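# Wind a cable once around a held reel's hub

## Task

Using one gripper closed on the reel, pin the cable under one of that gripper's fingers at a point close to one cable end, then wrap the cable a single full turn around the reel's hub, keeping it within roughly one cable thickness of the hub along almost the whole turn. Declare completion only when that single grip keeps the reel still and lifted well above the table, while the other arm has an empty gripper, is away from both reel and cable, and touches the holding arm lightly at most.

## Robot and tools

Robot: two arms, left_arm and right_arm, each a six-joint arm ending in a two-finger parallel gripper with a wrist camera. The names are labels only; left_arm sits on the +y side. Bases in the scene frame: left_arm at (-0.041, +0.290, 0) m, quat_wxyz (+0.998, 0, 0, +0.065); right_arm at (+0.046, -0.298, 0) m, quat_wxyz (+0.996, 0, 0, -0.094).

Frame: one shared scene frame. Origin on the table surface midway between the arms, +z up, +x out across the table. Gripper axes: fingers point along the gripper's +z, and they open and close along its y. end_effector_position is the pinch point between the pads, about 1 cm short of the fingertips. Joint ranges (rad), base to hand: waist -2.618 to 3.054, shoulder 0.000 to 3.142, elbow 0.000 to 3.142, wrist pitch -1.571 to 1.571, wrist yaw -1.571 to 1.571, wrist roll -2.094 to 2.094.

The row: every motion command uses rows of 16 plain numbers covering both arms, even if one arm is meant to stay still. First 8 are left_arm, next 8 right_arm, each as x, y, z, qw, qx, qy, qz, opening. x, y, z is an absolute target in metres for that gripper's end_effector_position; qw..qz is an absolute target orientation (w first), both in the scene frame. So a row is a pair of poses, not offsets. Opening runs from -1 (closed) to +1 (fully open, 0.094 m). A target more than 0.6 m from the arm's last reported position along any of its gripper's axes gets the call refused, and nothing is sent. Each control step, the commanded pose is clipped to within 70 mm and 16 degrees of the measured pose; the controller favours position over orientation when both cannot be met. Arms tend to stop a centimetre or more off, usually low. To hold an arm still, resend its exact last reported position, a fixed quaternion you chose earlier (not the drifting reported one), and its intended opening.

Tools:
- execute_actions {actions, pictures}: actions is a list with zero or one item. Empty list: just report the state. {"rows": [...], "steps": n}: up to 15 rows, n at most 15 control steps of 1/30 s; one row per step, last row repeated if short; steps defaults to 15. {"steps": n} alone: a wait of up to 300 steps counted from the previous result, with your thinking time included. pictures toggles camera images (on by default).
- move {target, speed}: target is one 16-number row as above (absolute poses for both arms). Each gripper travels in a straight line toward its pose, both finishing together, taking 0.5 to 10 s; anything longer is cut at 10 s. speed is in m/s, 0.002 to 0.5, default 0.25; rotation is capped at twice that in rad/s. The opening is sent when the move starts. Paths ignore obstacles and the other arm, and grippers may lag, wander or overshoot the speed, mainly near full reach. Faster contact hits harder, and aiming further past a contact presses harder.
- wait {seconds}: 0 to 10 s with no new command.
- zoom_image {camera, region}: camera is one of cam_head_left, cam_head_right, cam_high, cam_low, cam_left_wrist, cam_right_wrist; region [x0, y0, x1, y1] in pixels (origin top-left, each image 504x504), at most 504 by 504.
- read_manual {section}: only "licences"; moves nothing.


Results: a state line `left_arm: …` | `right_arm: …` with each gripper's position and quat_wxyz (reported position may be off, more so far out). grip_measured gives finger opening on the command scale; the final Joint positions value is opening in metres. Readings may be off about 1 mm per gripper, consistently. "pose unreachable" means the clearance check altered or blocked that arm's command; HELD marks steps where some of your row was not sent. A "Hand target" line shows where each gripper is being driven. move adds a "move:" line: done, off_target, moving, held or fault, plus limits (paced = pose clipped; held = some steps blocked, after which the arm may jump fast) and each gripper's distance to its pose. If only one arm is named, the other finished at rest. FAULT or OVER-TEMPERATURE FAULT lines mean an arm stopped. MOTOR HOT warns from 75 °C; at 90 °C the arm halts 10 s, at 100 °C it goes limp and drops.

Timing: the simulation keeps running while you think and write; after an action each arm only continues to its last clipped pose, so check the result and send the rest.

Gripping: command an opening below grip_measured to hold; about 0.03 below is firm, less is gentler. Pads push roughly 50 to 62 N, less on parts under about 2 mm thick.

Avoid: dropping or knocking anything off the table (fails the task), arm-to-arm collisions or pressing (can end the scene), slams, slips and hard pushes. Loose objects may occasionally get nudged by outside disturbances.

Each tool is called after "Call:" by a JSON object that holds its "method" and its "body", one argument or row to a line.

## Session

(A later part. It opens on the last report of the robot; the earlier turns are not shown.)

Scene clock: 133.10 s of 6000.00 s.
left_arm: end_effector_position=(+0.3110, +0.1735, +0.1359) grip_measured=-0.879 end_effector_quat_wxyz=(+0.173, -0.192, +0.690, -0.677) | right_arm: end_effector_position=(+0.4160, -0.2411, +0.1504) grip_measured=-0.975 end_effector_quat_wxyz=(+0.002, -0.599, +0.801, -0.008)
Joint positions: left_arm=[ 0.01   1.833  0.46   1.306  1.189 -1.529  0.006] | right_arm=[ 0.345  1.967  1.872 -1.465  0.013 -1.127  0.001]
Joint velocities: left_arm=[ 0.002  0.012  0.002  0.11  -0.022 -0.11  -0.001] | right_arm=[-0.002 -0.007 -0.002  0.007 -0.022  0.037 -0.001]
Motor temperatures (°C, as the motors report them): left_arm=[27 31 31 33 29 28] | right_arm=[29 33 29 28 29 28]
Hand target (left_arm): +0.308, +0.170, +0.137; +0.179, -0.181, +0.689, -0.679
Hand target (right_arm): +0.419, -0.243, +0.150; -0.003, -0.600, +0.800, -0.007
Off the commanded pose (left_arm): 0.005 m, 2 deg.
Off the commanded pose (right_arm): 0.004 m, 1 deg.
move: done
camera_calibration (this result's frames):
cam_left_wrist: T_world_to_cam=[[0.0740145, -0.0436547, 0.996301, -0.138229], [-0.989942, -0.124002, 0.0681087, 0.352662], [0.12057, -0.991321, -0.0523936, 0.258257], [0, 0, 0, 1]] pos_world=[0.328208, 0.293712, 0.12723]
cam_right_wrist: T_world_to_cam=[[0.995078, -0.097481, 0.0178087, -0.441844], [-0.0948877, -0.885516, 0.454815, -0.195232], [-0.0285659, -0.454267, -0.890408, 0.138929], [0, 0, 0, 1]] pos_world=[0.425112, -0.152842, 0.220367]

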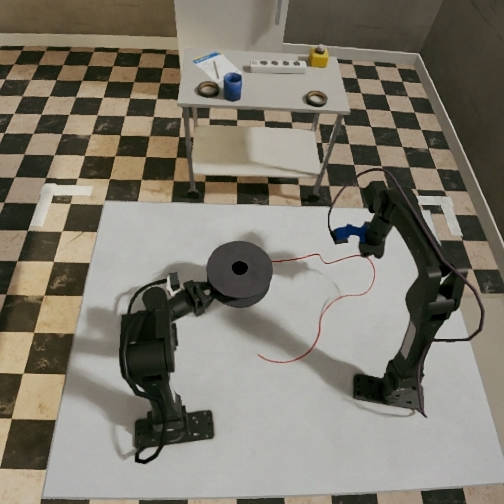

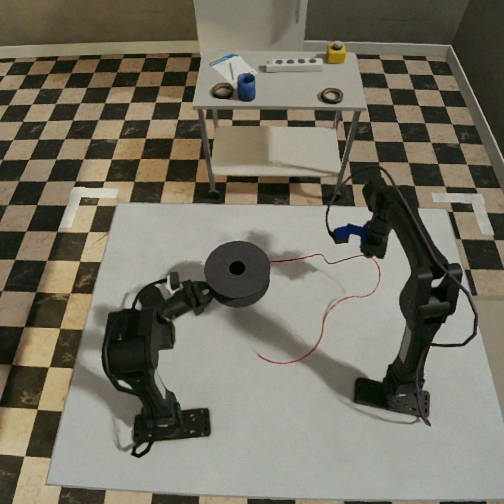

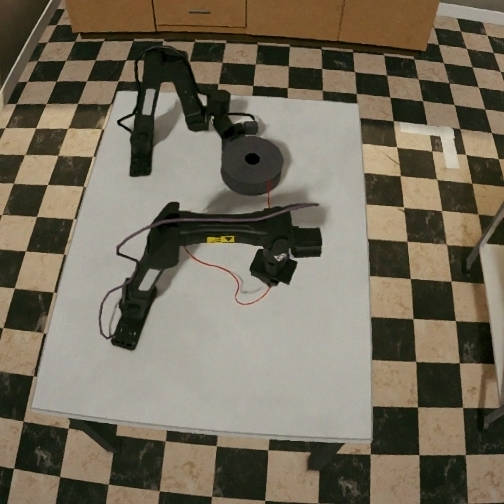

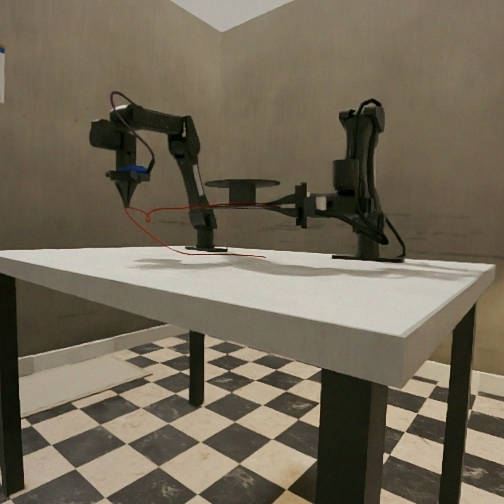

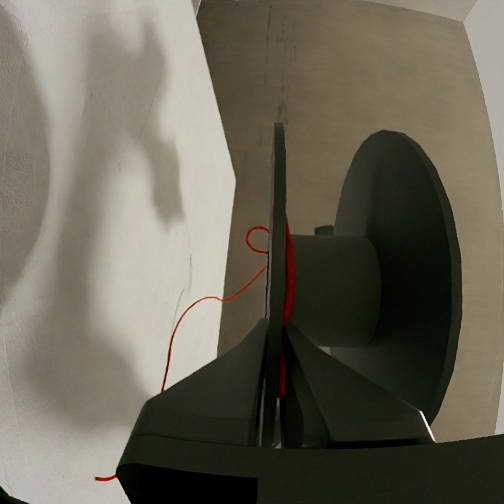

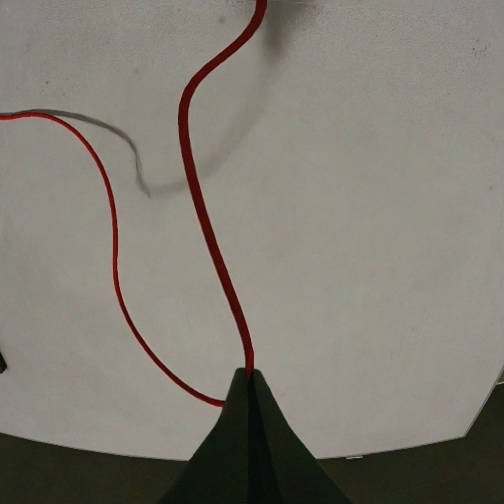

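Call:
{"method": "move", "body": {
  "target": [0.33,0.11,0.105,0.183,-0.183,0.683,-0.683,-1,0.24,-0.24,0.15,0,-0.5,0.866,0,-1]
}}

Call:
{"method": "move", "body": {
  "target": [0.33,0.11,0.105,0.183,-0.183,0.683,-0.683,-1,0.13,-0.04,0.17,0,-0.26,0.966,0,-1]
}}

Scene clock: 141.37 s of 6000.00 s.
left_arm: end_effector_position=(+0.3197, +0.1125, +0.0894) grip_measured=-0.879 end_effector_quat_wxyz=(+0.158, -0.210, +0.693, -0.671) | right_arm: end_effector_position=(+0.2453, -0.2429, +0.1494) grip_measured=-0.975 end_effector_quat_wxyz=(+0.000, -0.500, +0.866, -0.005)
Joint positions: left_arm=[-0.22   2.07   0.482  1.503  0.954 -1.564  0.006] | right_arm=[ 0.464  1.321  1.174 -1.421  0.011 -0.773  0.001]
Joint velocities: left_arm=[ 0.007 -0.007  0.012 -0.007  0.037 -0.022  0.001] | right_arm=[ 0.002 -0.007 -0.002 -0.051  0.007  0.022  0.   ]
Motor temperatures (°C, as the motors report them): left_arm=[27 31 31 34 29 28] | right_arm=[29 32 29 28 29 28]
Hand target (left_arm): +0.328, +0.109, +0.104; +0.183, -0.183, +0.684, -0.682
Hand target (right_arm): +0.240, -0.240, +0.147; +0.001, -0.500, +0.866, +0.002
Off the commanded pose (left_arm): 0.019 m, 5 deg.
Off the commanded pose (right_arm): 0.006 m, 1 deg.
After step 180, 0.93 s passed at rest.
move: off_target (left_arm)
camera_calibration (this result's frames):
cam_left_wrist: T_world_to_cam=[[0.123359, -0.0430369, 0.991428, -0.110639], [-0.984662, -0.129522, 0.116895, 0.3515], [0.123381, -0.990642, -0.0583545, 0.193811], [0, 0, 0, 1]] pos_world=[0.335845, 0.232762, 0.0799117]
cam_right_wrist: T_world_to_cam=[[0.944868, -0.327226, 0.0121766, -0.314745], [-0.296974, -0.840664, 0.452868, -0.151837], [-0.137954, -0.431517, -0.891494, 0.16486], [0, 0, 0, 1]] pos_world=[0.275043, -0.159497, 0.219567]

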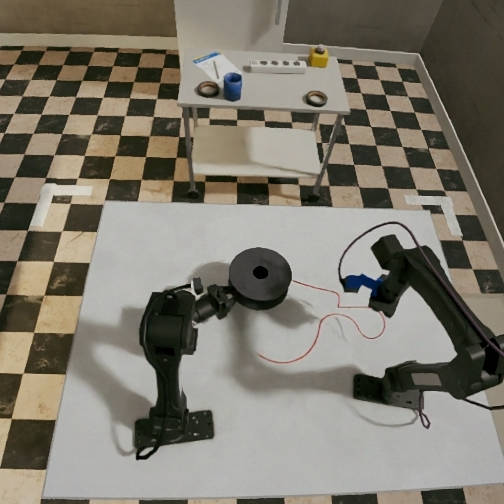

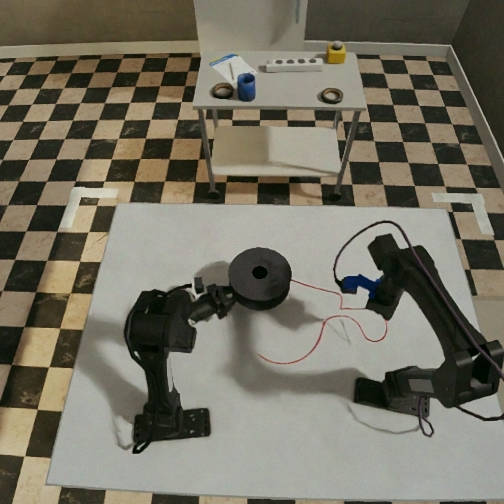

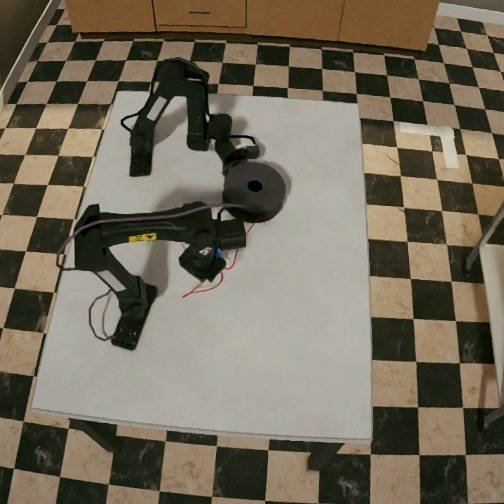

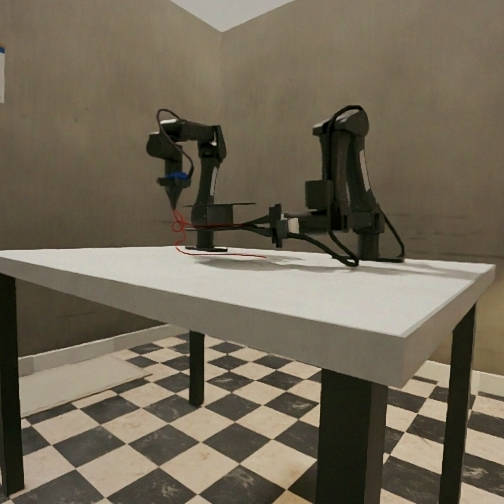

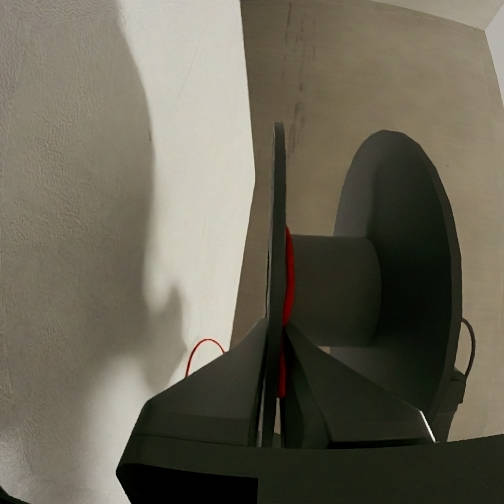

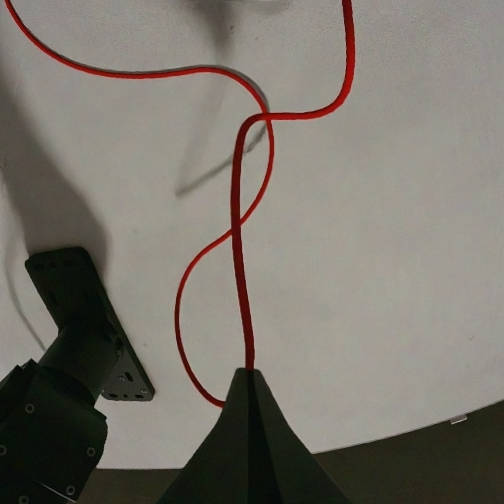

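Scene clock: 143.13 s of 6000.00 s.
left_arm: end_effector_position=(+0.3197, +0.1125, +0.0888) grip_measured=-0.879 end_effector_quat_wxyz=(+0.156, -0.212, +0.694, -0.671) | right_arm: end_effector_position=(+0.1275, -0.0417, +0.1667) grip_measured=-0.975 end_effector_quat_wxyz=(-0.010, -0.262, +0.965, +0.012)
Joint positions: left_arm=[-0.22   2.07   0.482  1.499  0.954 -1.565  0.006] | right_arm=[ 1.43   1.558  1.447 -1.451 -0.03   0.712  0.001]
Joint velocities: left_arm=[-0.002  0.007  0.002  0.051 -0.007 -0.081  0.001] | right_arm=[-0.002 -0.017 -0.007  0.037  0.022  0.037 -0.   ]
Motor temperatures (°C, as the motors report them): left_arm=[27 31 31 34 29 28] | right_arm=[29 32 29 27 29 28]
Hand target (left_arm): +0.329, +0.110, +0.105; +0.183, -0.183, +0.684, -0.682
Hand target (right_arm): +0.129, -0.038, +0.171; -0.004, -0.260, +0.966, +0.012
Off the commanded pose (left_arm): 0.019 m, 5 deg.
Off the commanded pose (right_arm): 0.004 m, 2 deg.
move: off_target (left_arm)
camera_calibration (this result's frames):
cam_left_wrist: T_world_to_cam=[[0.12778, -0.0429927, 0.99087, -0.111347], [-0.984126, -0.129555, 0.121289, 0.350962], [0.123158, -0.99064, -0.0588648, 0.193901], [0, 0, 0, 1]] pos_world=[0.335739, 0.232768, 0.0791763]
cam_right_wrist: T_world_to_cam=[[0.65839, -0.752214, -0.0264119, -0.112575], [-0.662871, -0.596099, 0.453066, 0.0313027], [-0.356546, -0.280786, -0.891086, 0.284993], [0, 0, 0, 1]] pos_world=[0.196481, 0.0140016, 0.236798]

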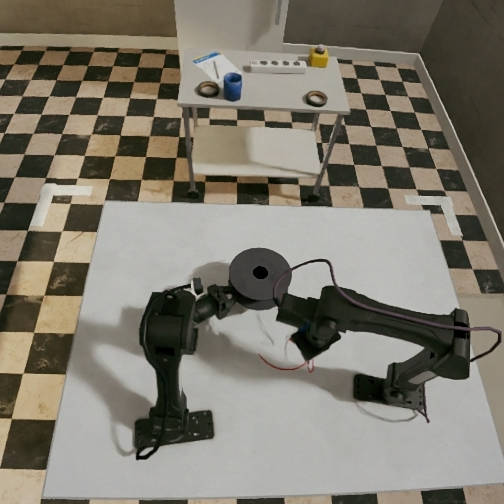

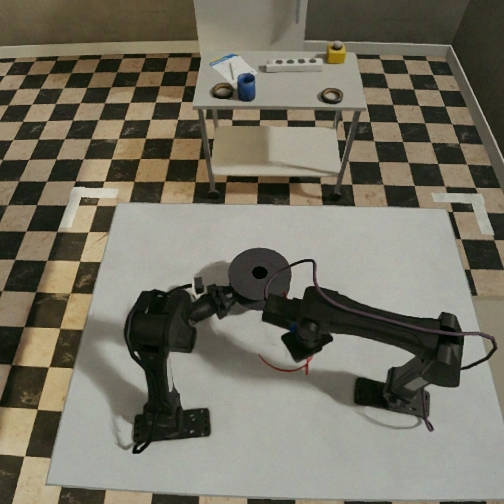

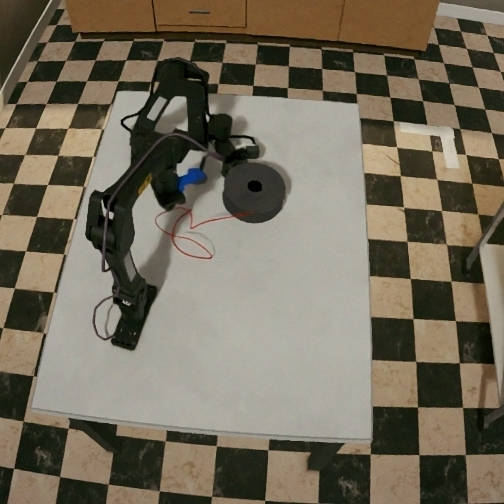

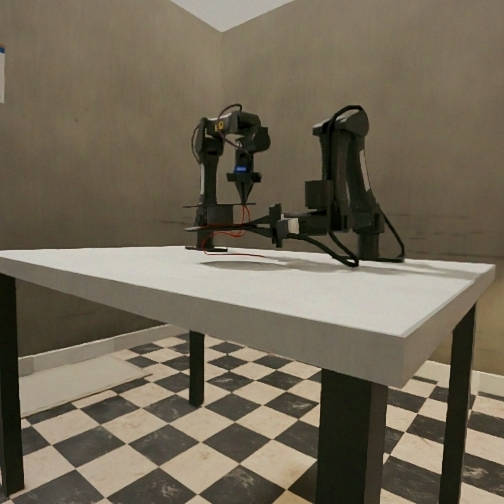

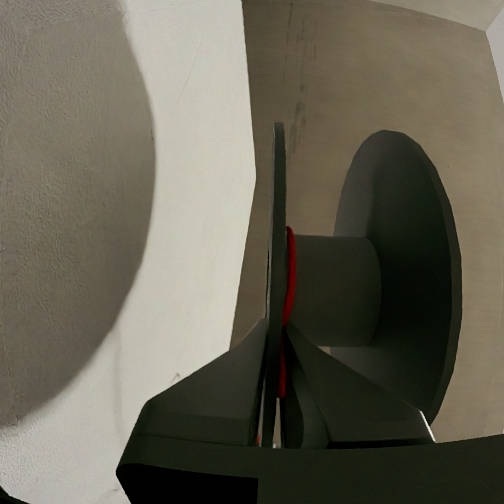

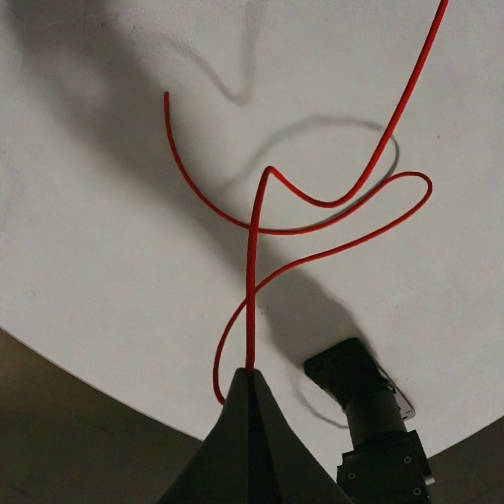

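Call:
{"method": "move", "body": {
  "target": [0.33,0.11,0.105,0.183,-0.183,0.683,-0.683,-1,0.17,0.10,0.26,0.05,0.1,0.98,0.17,-1],
  "speed": 0.2
}}

Call:
{"method": "move", "body": {
  "target": [0.33,0.11,0.105,0.183,-0.183,0.683,-0.683,-1,0.3,0.19,0.26,0.05,0.35,0.9,0.26,-1],
  "speed": 0.15
}}

Scene clock: 149.13 s of 6000.00 s.
left_arm: end_effector_position=(+0.3197, +0.1125, +0.0888) grip_measured=-0.879 end_effector_quat_wxyz=(+0.156, -0.211, +0.694, -0.671) | right_arm: end_effector_position=(+0.1693, +0.0981, +0.2618) grip_measured=-0.975 end_effector_quat_wxyz=(+0.044, +0.100, +0.979, +0.174)
Joint positions: left_arm=[-0.22   2.07   0.482  1.499  0.954 -1.565  0.006] | right_arm=[ 1.465  1.918  2.207 -1.5    0.019  1.476  0.001]
Joint velocities: left_arm=[ 0.007 -0.007  0.017 -0.066 -0.007  0.007 -0.001] | right_arm=[ 0.002 -0.007 -0.002 -0.095  0.022  0.037 -0.   ]
Motor temperatures (°C, as the motors report them): left_arm=[27 31 31 35 29 28] | right_arm=[29 31 29 28 29 28]
Hand target (left_arm): +0.329, +0.110, +0.105; +0.183, -0.183, +0.684, -0.682
Hand target (right_arm): +0.169, +0.098, +0.263; +0.052, +0.100, +0.979, +0.170
Off the commanded pose (left_arm): 0.019 m, 5 deg.
Off the commanded pose (right_arm): 0.003 m, 1 deg.
move: off_target (left_arm)
camera_calibration (this result's frames):
cam_left_wrist: T_world_to_cam=[[0.127403, -0.0429588, 0.99092, -0.111301], [-0.984172, -0.129551, 0.120919, 0.351007], [0.12318, -0.990642, -0.0587841, 0.193889], [0, 0, 0, 1]] pos_world=[0.335748, 0.232767, 0.0792442]
cam_right_wrist: T_world_to_cam=[[0.0063948, -0.944107, -0.329578, 0.176146], [-0.942037, -0.116248, 0.314725, 0.135699], [-0.335447, 0.308462, -0.890127, 0.362222], [0, 0, 0, 1]] pos_world=[0.248214, 0.070344, 0.33777]

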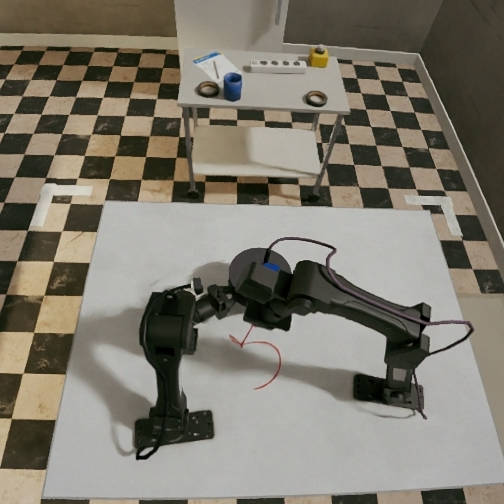

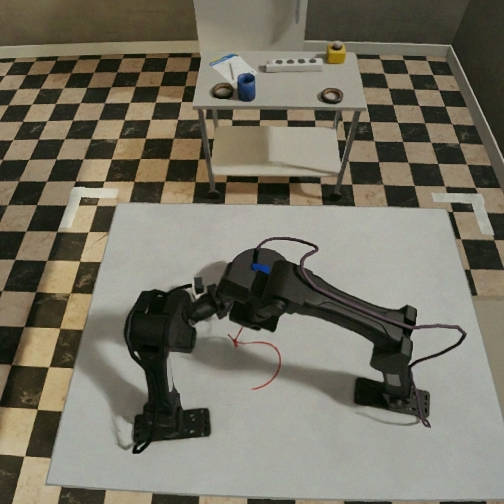

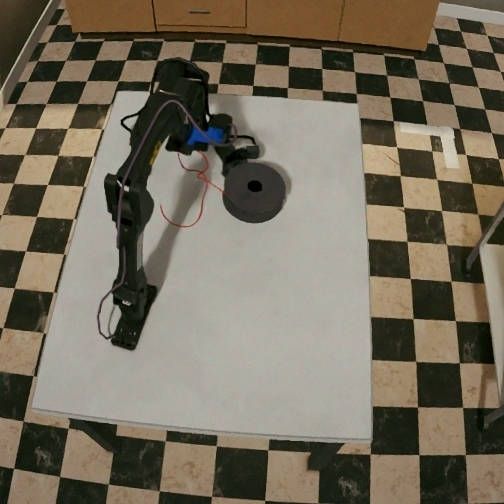

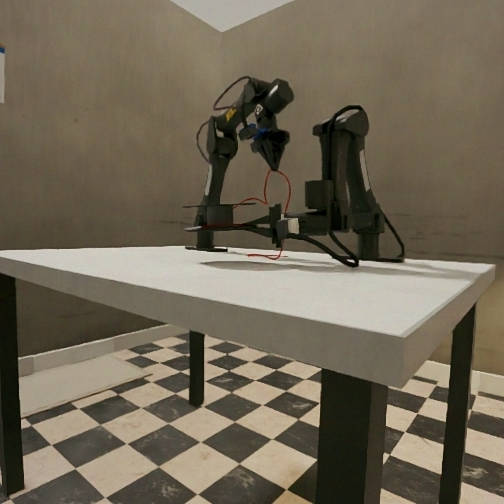

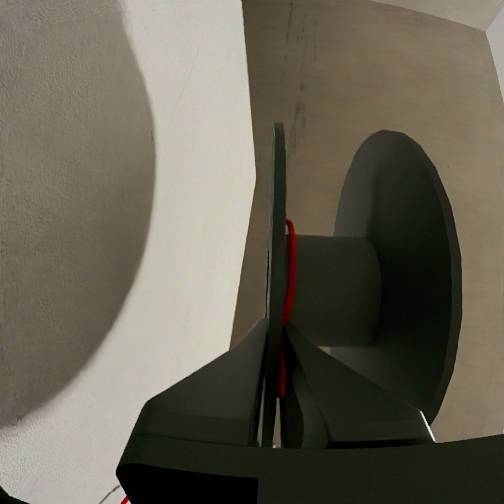

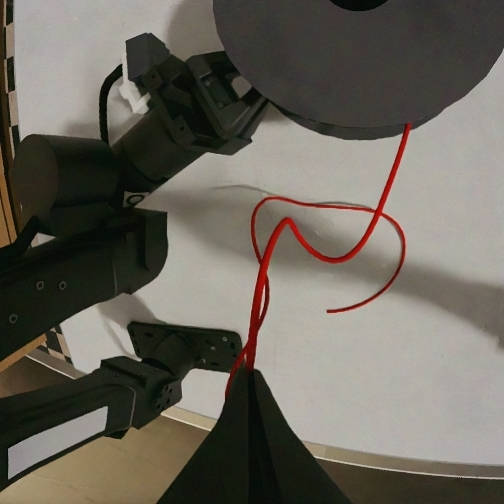

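Scene clock: 151.50 s of 6000.00 s.
left_arm: end_effector_position=(+0.3197, +0.1125, +0.0888) grip_measured=-0.879 end_effector_quat_wxyz=(+0.156, -0.211, +0.694, -0.671) | right_arm: end_effector_position=(+0.2917, +0.1892, +0.2590) grip_measured=-0.975 end_effector_quat_wxyz=(+0.047, +0.338, +0.892, +0.295)
Joint positions: left_arm=[-0.22   2.07   0.482  1.499  0.954 -1.565  0.006] | right_arm=[ 1.303  2.382  2.843 -1.426  0.037  1.827  0.001]
Joint velocities: left_arm=[ 0.007 -0.007  0.002  0.022  0.022  0.007 -0.   ] | right_arm=[ 0.002  0.002  0.007  0.037 -0.051  0.007 -0.   ]
Motor temperatures (°C, as the motors report them): left_arm=[27 31 31 35 29 28] | right_arm=[29 32 29 28 29 28]
Hand target (left_arm): +0.329, +0.110, +0.105; +0.183, -0.183, +0.684, -0.682
Hand target (right_arm): +0.300, +0.189, +0.262; +0.058, +0.344, +0.887, +0.302
Off the commanded pose (left_arm): 0.019 m, 5 deg.
Off the commanded pose (right_arm): 0.008 m, 4 deg.
elbow stopped short (right arm): the move would have taken joint 3 (elbow) straighter than the controller allows; a more bent joint 3 avoids this.
move: off_target (left_arm, right_arm)
camera_calibration (this result's frames):
cam_left_wrist: T_world_to_cam=[[0.127403, -0.0429588, 0.99092, -0.111301], [-0.984172, -0.129551, 0.120919, 0.351007], [0.12318, -0.990642, -0.0587841, 0.193889], [0, 0, 0, 1]] pos_world=[0.335748, 0.232767, 0.0792442]
cam_right_wrist: T_world_to_cam=[[-0.421716, -0.707378, -0.56725, 0.402063], [-0.896996, 0.234055, 0.374989, 0.167509], [-0.132492, 0.66696, -0.733219, 0.205052], [0, 0, 0, 1]] pos_world=[0.346979, 0.108443, 0.315604]

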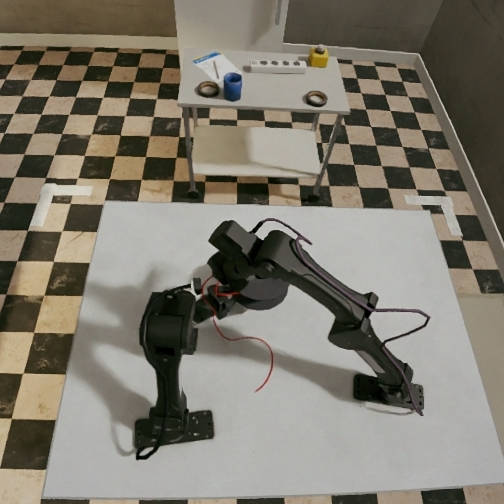

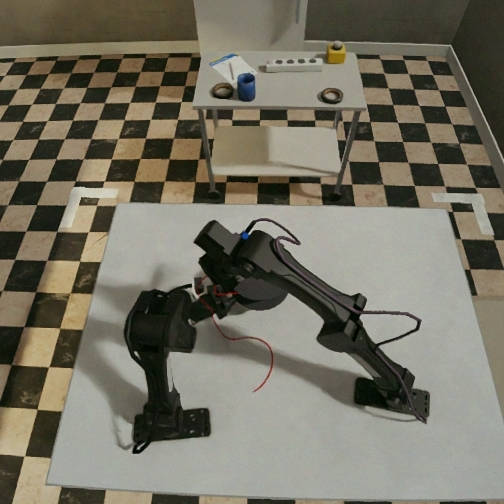

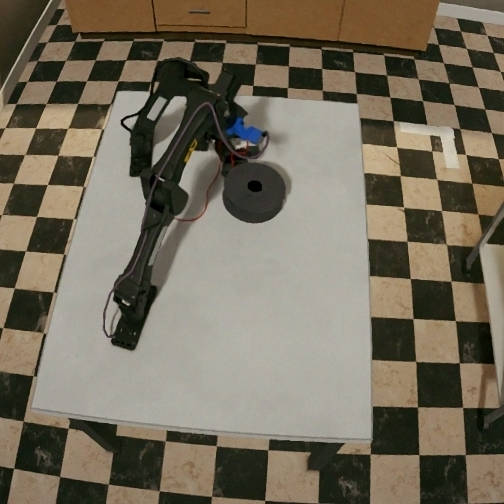

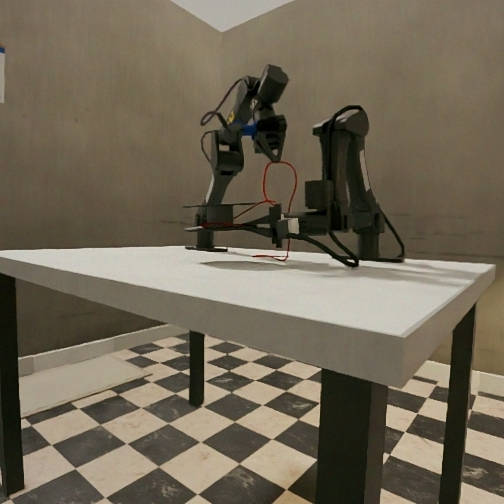

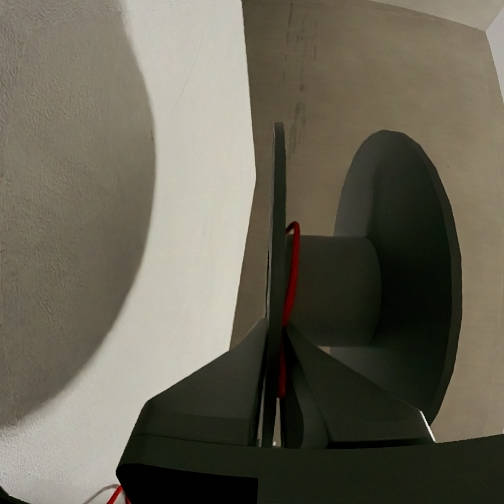

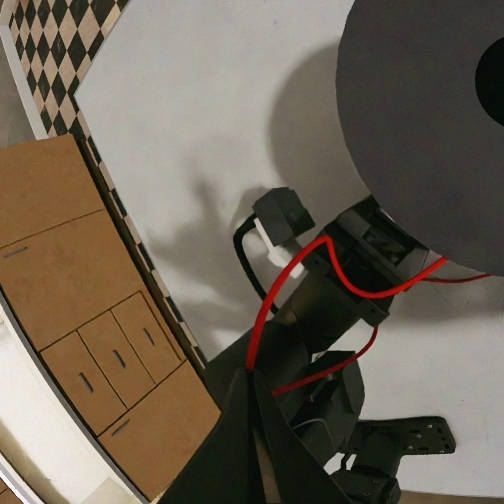

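Call:
{"method": "move", "body": {
  "target": [0.28,0.05,0.105,0.183,-0.183,0.683,-0.683,-1,0.4,0.13,0.22,0.12,0.45,0.82,0.33,-1],
  "speed": 0.12
}}

Scene clock: 157.47 s of 6000.00 s.
left_arm: end_effector_position=(+0.2825, +0.0516, +0.0852) grip_measured=-0.879 end_effector_quat_wxyz=(+0.155, -0.210, +0.707, -0.657) | right_arm: end_effector_position=(+0.3981, +0.1367, +0.2148) grip_measured=-0.975 end_effector_quat_wxyz=(+0.112, +0.446, +0.826, +0.326)
Joint positions: left_arm=[-0.479  2.015  0.388  1.512  0.697 -1.554  0.006] | right_arm=[ 1.115  2.108  2.105 -0.871  0.118  1.873  0.001]
Joint velocities: left_arm=[-0.002 -0.012  0.002  0.022  0.022 -0.007 -0.   ] | right_arm=[-0.007 -0.017 -0.007 -0.037 -0.125  0.022  0.   ]
Motor temperatures (°C, as the motors report them): left_arm=[27 31 31 36 29 28] | right_arm=[29 33 29 28 29 28]
Hand target (left_arm): +0.279, +0.050, +0.105; +0.178, -0.184, +0.695, -0.672
Hand target (right_arm): +0.400, +0.130, +0.221; +0.123, +0.450, +0.821, +0.328
Off the commanded pose (left_arm): 0.020 m, 6 deg.
Off the commanded pose (right_arm): 0.009 m, 1 deg.
joint sent to its limit (left arm) — the command would take joint 4 (wrist pitch) past its upper limit, so that joint was sent only as far as its limit.
move: off_target (left_arm)
camera_calibration (this result's frames):
cam_left_wrist: T_world_to_cam=[[0.136892, -0.0797963, 0.987367, -0.106089], [-0.983476, -0.130154, 0.125834, 0.306404], [0.118469, -0.988277, -0.0962949, 0.142336], [0, 0, 0, 1]] pos_world=[0.299001, 0.172082, 0.0798992]
cam_right_wrist: T_world_to_cam=[[-0.544071, -0.536987, -0.644695, 0.426819], [-0.831032, 0.450783, 0.325853, 0.246389], [0.115639, 0.713049, -0.691512, 0.107719], [0, 0, 0, 1]] pos_world=[0.424521, 0.0413193, 0.26937]

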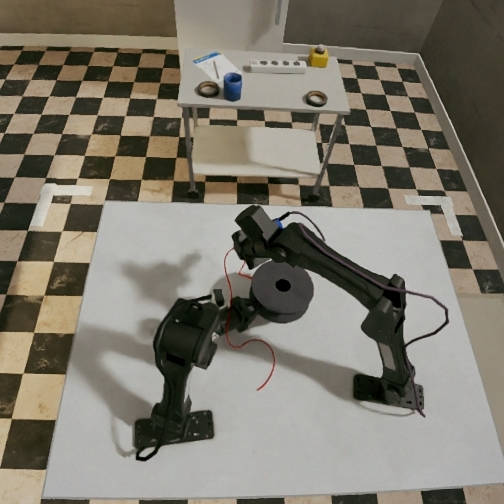

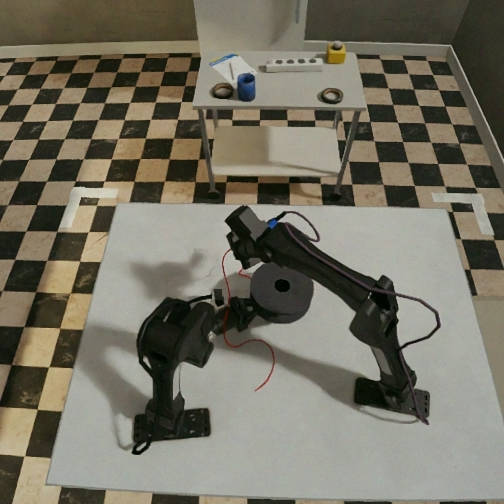

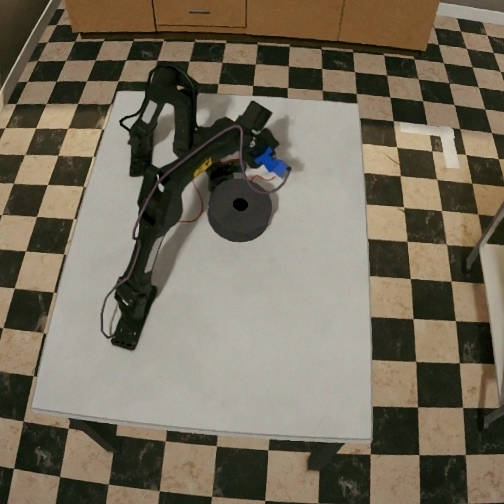

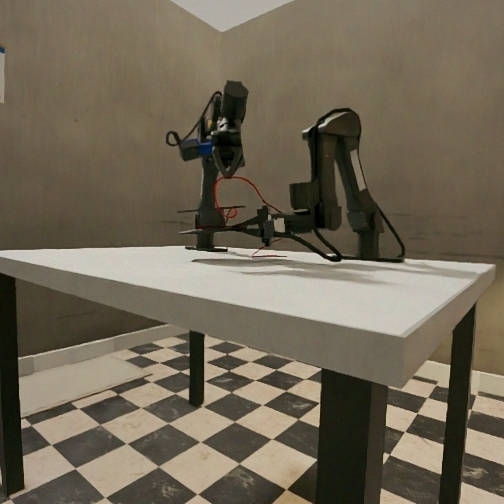

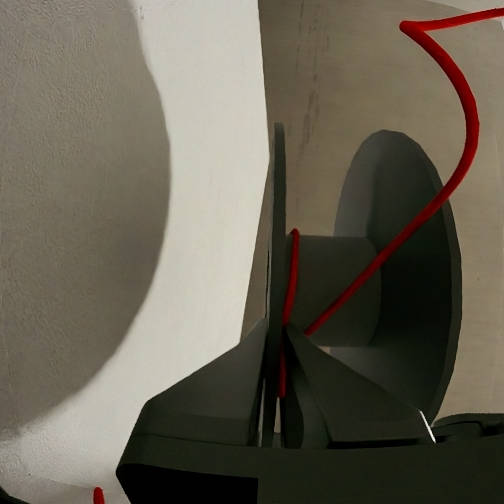

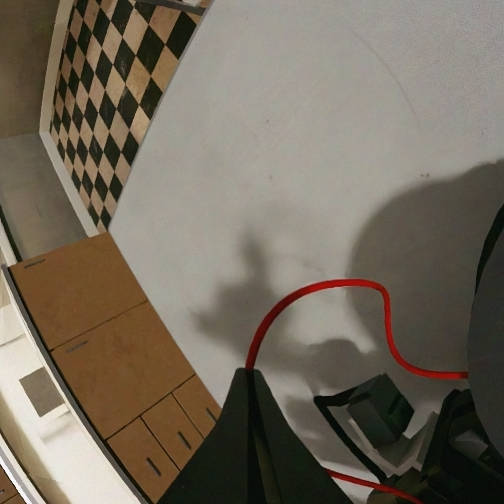

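Call:
{"method": "move", "body": {
  "target": [0.28,0.05,0.105,0.183,-0.183,0.683,-0.683,-1,0.5,0.03,0.19,0.1,0.55,0.79,0.25,-1],
  "speed": 0.15
}}

Call:
{"method": "move", "body": {
  "target": [0.28,0.05,0.105,0.183,-0.183,0.683,-0.683,-1,0.48,-0.15,0.14,0.04,0.62,0.78,0.1,-1],
  "speed": 0.15
}}

Scene clock: 165.37 s of 6000.00 s.
left_arm: end_effector_position=(+0.2827, +0.0517, +0.0842) grip_measured=-0.879 end_effector_quat_wxyz=(+0.154, -0.213, +0.708, -0.656) | right_arm: end_effector_position=(+0.5013, +0.0291, +0.1894) grip_measured=-0.975 end_effector_quat_wxyz=(+0.103, +0.554, +0.786, +0.253)
Joint positions: left_arm=[-0.479  2.015  0.388  1.507  0.695 -1.554  0.006] | right_arm=[ 0.821  2.278  2.366 -1.107  0.032  1.85   0.001]
Joint velocities: left_arm=[-0.017  0.012  0.017 -0.037 -0.037 -0.007 -0.001] | right_arm=[-0.017  0.002  0.017 -0.066  0.007 -0.037  0.   ]
Motor temperatures (°C, as the motors report them): left_arm=[27 32 31 37 28 28] | right_arm=[29 34 29 29 29 28]
Hand target (left_arm): +0.280, +0.050, +0.105; +0.178, -0.184, +0.694, -0.673
Hand target (right_arm): +0.501, +0.030, +0.189; +0.103, +0.549, +0.791, +0.249
Off the commanded pose (left_arm): 0.021 m, 6 deg.
Off the commanded pose (right_arm): 0.002 m, 1 deg.
joint sent to its limit (left arm) — the command would take joint 4 (wrist pitch) past its upper limit, so that joint was sent only as far as its limit.
After step 180, 0.37 s passed at rest.
move: off_target (left_arm)
camera_calibration (this result's frames):
cam_left_wrist: T_world_to_cam=[[0.141881, -0.0812341, 0.986545, -0.106331], [-0.982642, -0.131893, 0.130459, 0.30614], [0.11952, -0.98793, -0.0985371, 0.142272], [0, 0, 0, 1]] pos_world=[0.298908, 0.172294, 0.0789801]
cam_right_wrist: T_world_to_cam=[[-0.737725, -0.428457, -0.521714, 0.479414], [-0.654881, 0.641898, 0.398871, 0.281298], [0.163988, 0.635918, -0.754132, 0.144787], [0, 0, 0, 1]] pos_world=[0.51415, -0.067229, 0.247104]

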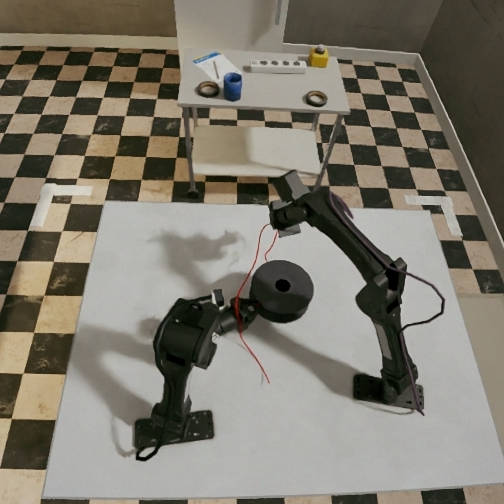

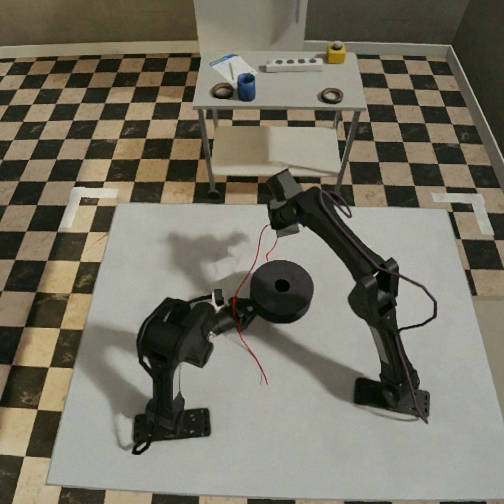

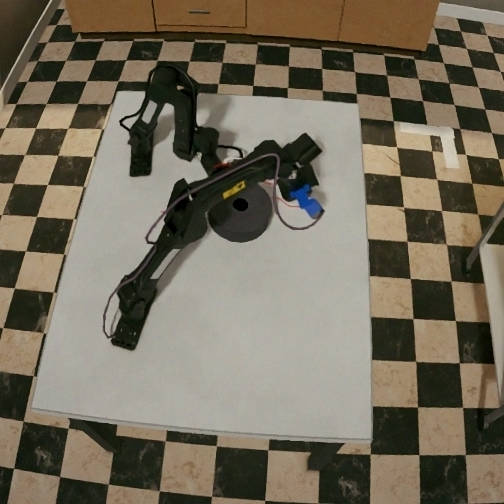

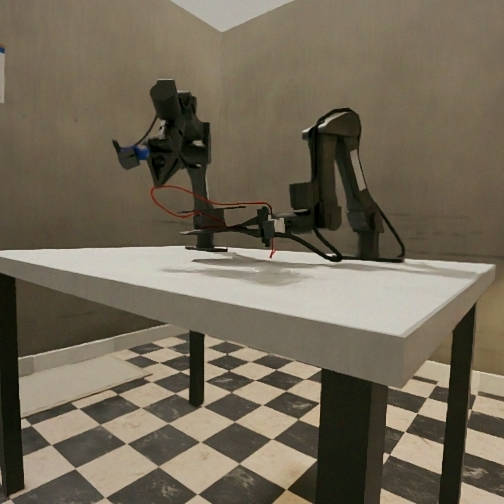

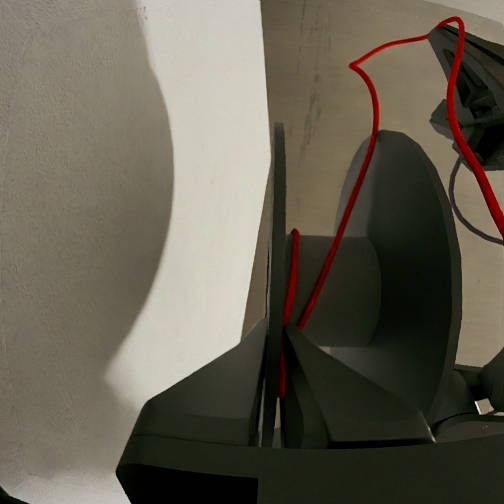

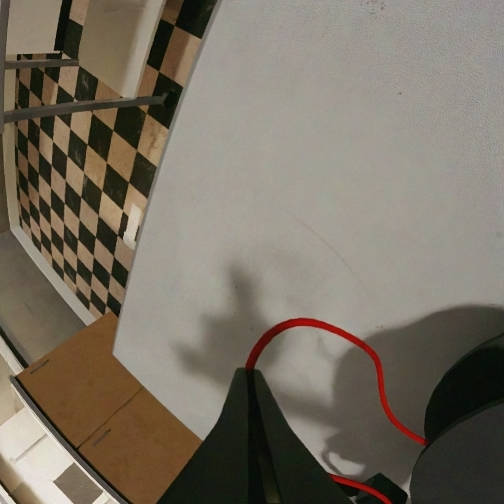

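Scene clock: 167.03 s of 6000.00 s.
left_arm: end_effector_position=(+0.2830, +0.0519, +0.0850) grip_measured=-0.879 end_effector_quat_wxyz=(+0.156, -0.212, +0.707, -0.657) | right_arm: end_effector_position=(+0.4783, -0.1353, +0.1325) grip_measured=-0.975 end_effector_quat_wxyz=(+0.023, +0.614, +0.782, +0.103)
Joint positions: left_arm=[-0.479  2.015  0.388  1.511  0.693 -1.554  0.006] | right_arm=[ 0.519  2.142  2.041 -1.272 -0.074  1.667  0.001]
Joint velocities: left_arm=[-0.032  0.002  0.002  0.007 -0.051  0.007 -0.   ] | right_arm=[-0.002  0.007 -0.002  0.007  0.037 -0.022 -0.   ]
Motor temperatures (°C, as the motors report them): left_arm=[27 32 30 37 28 28] | right_arm=[29 34 29 29 29 28]
Hand target (left_arm): +0.280, +0.050, +0.105; +0.178, -0.184, +0.694, -0.673
Hand target (right_arm): +0.481, -0.150, +0.138; +0.041, +0.617, +0.780, +0.098
Off the commanded pose (left_arm): 0.020 m, 6 deg.
Off the commanded pose (right_arm): 0.017 m, 2 deg.
joint sent to its limit (left arm) — the command would take joint 4 (wrist pitch) past its upper limit, so that joint was sent only as far as its limit.
move: off_target (left_arm, right_arm)
camera_calibration (this result's frames):
cam_left_wrist: T_world_to_cam=[[0.137739, -0.0799532, 0.987236, -0.106155], [-0.982953, -0.133587, 0.126322, 0.30696], [0.121782, -0.987807, -0.0969904, 0.141664], [0, 0, 0, 1]] pos_world=[0.299096, 0.172455, 0.0797639]
cam_right_wrist: T_world_to_cam=[[-0.892908, -0.403818, -0.199114, 0.397086], [-0.447855, 0.751162, 0.484955, 0.298833], [-0.0462664, 0.522194, -0.851571, 0.308293], [0, 0, 0, 1]] pos_world=[0.502659, -0.225111, 0.196678]

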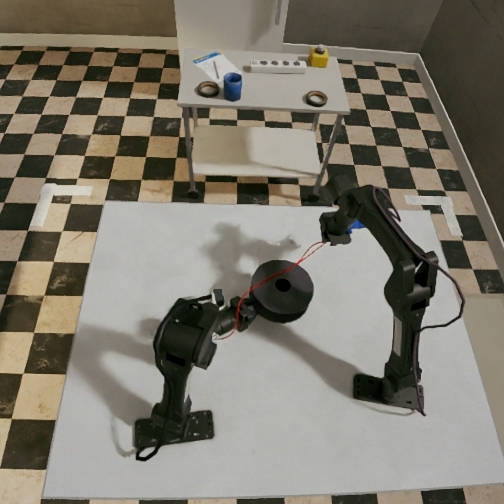

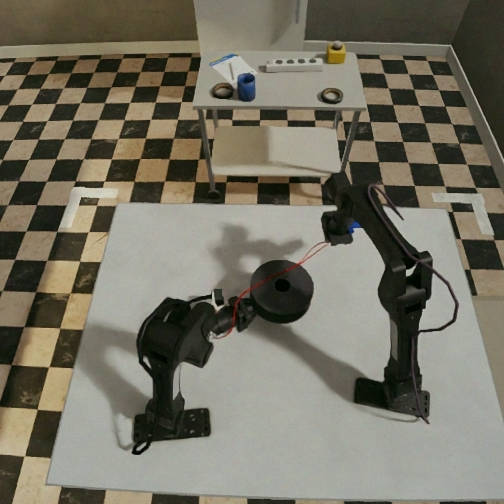

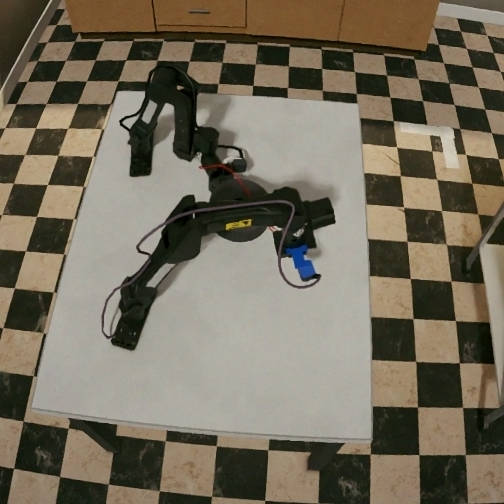

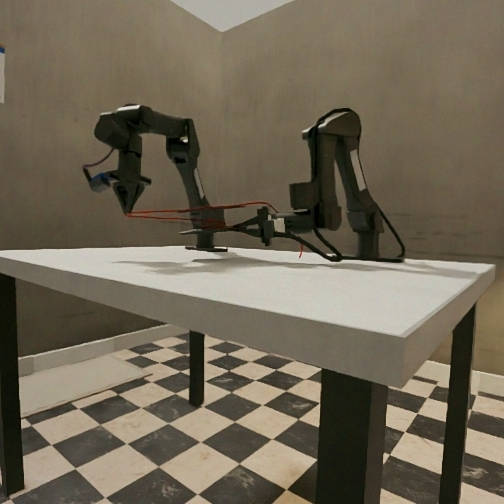

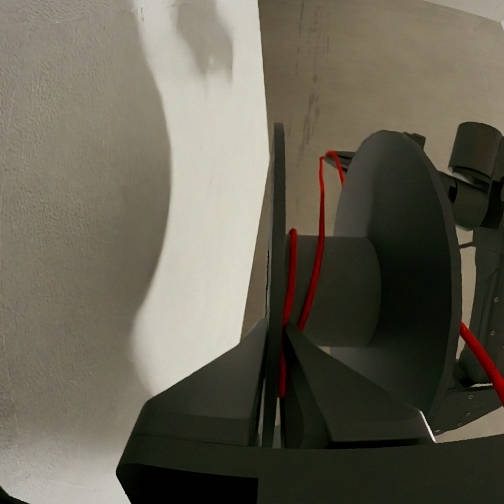

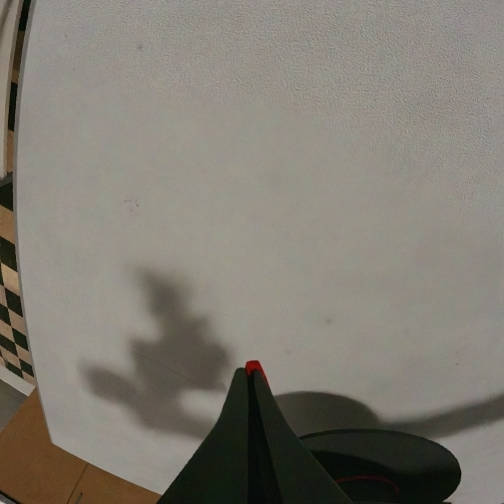

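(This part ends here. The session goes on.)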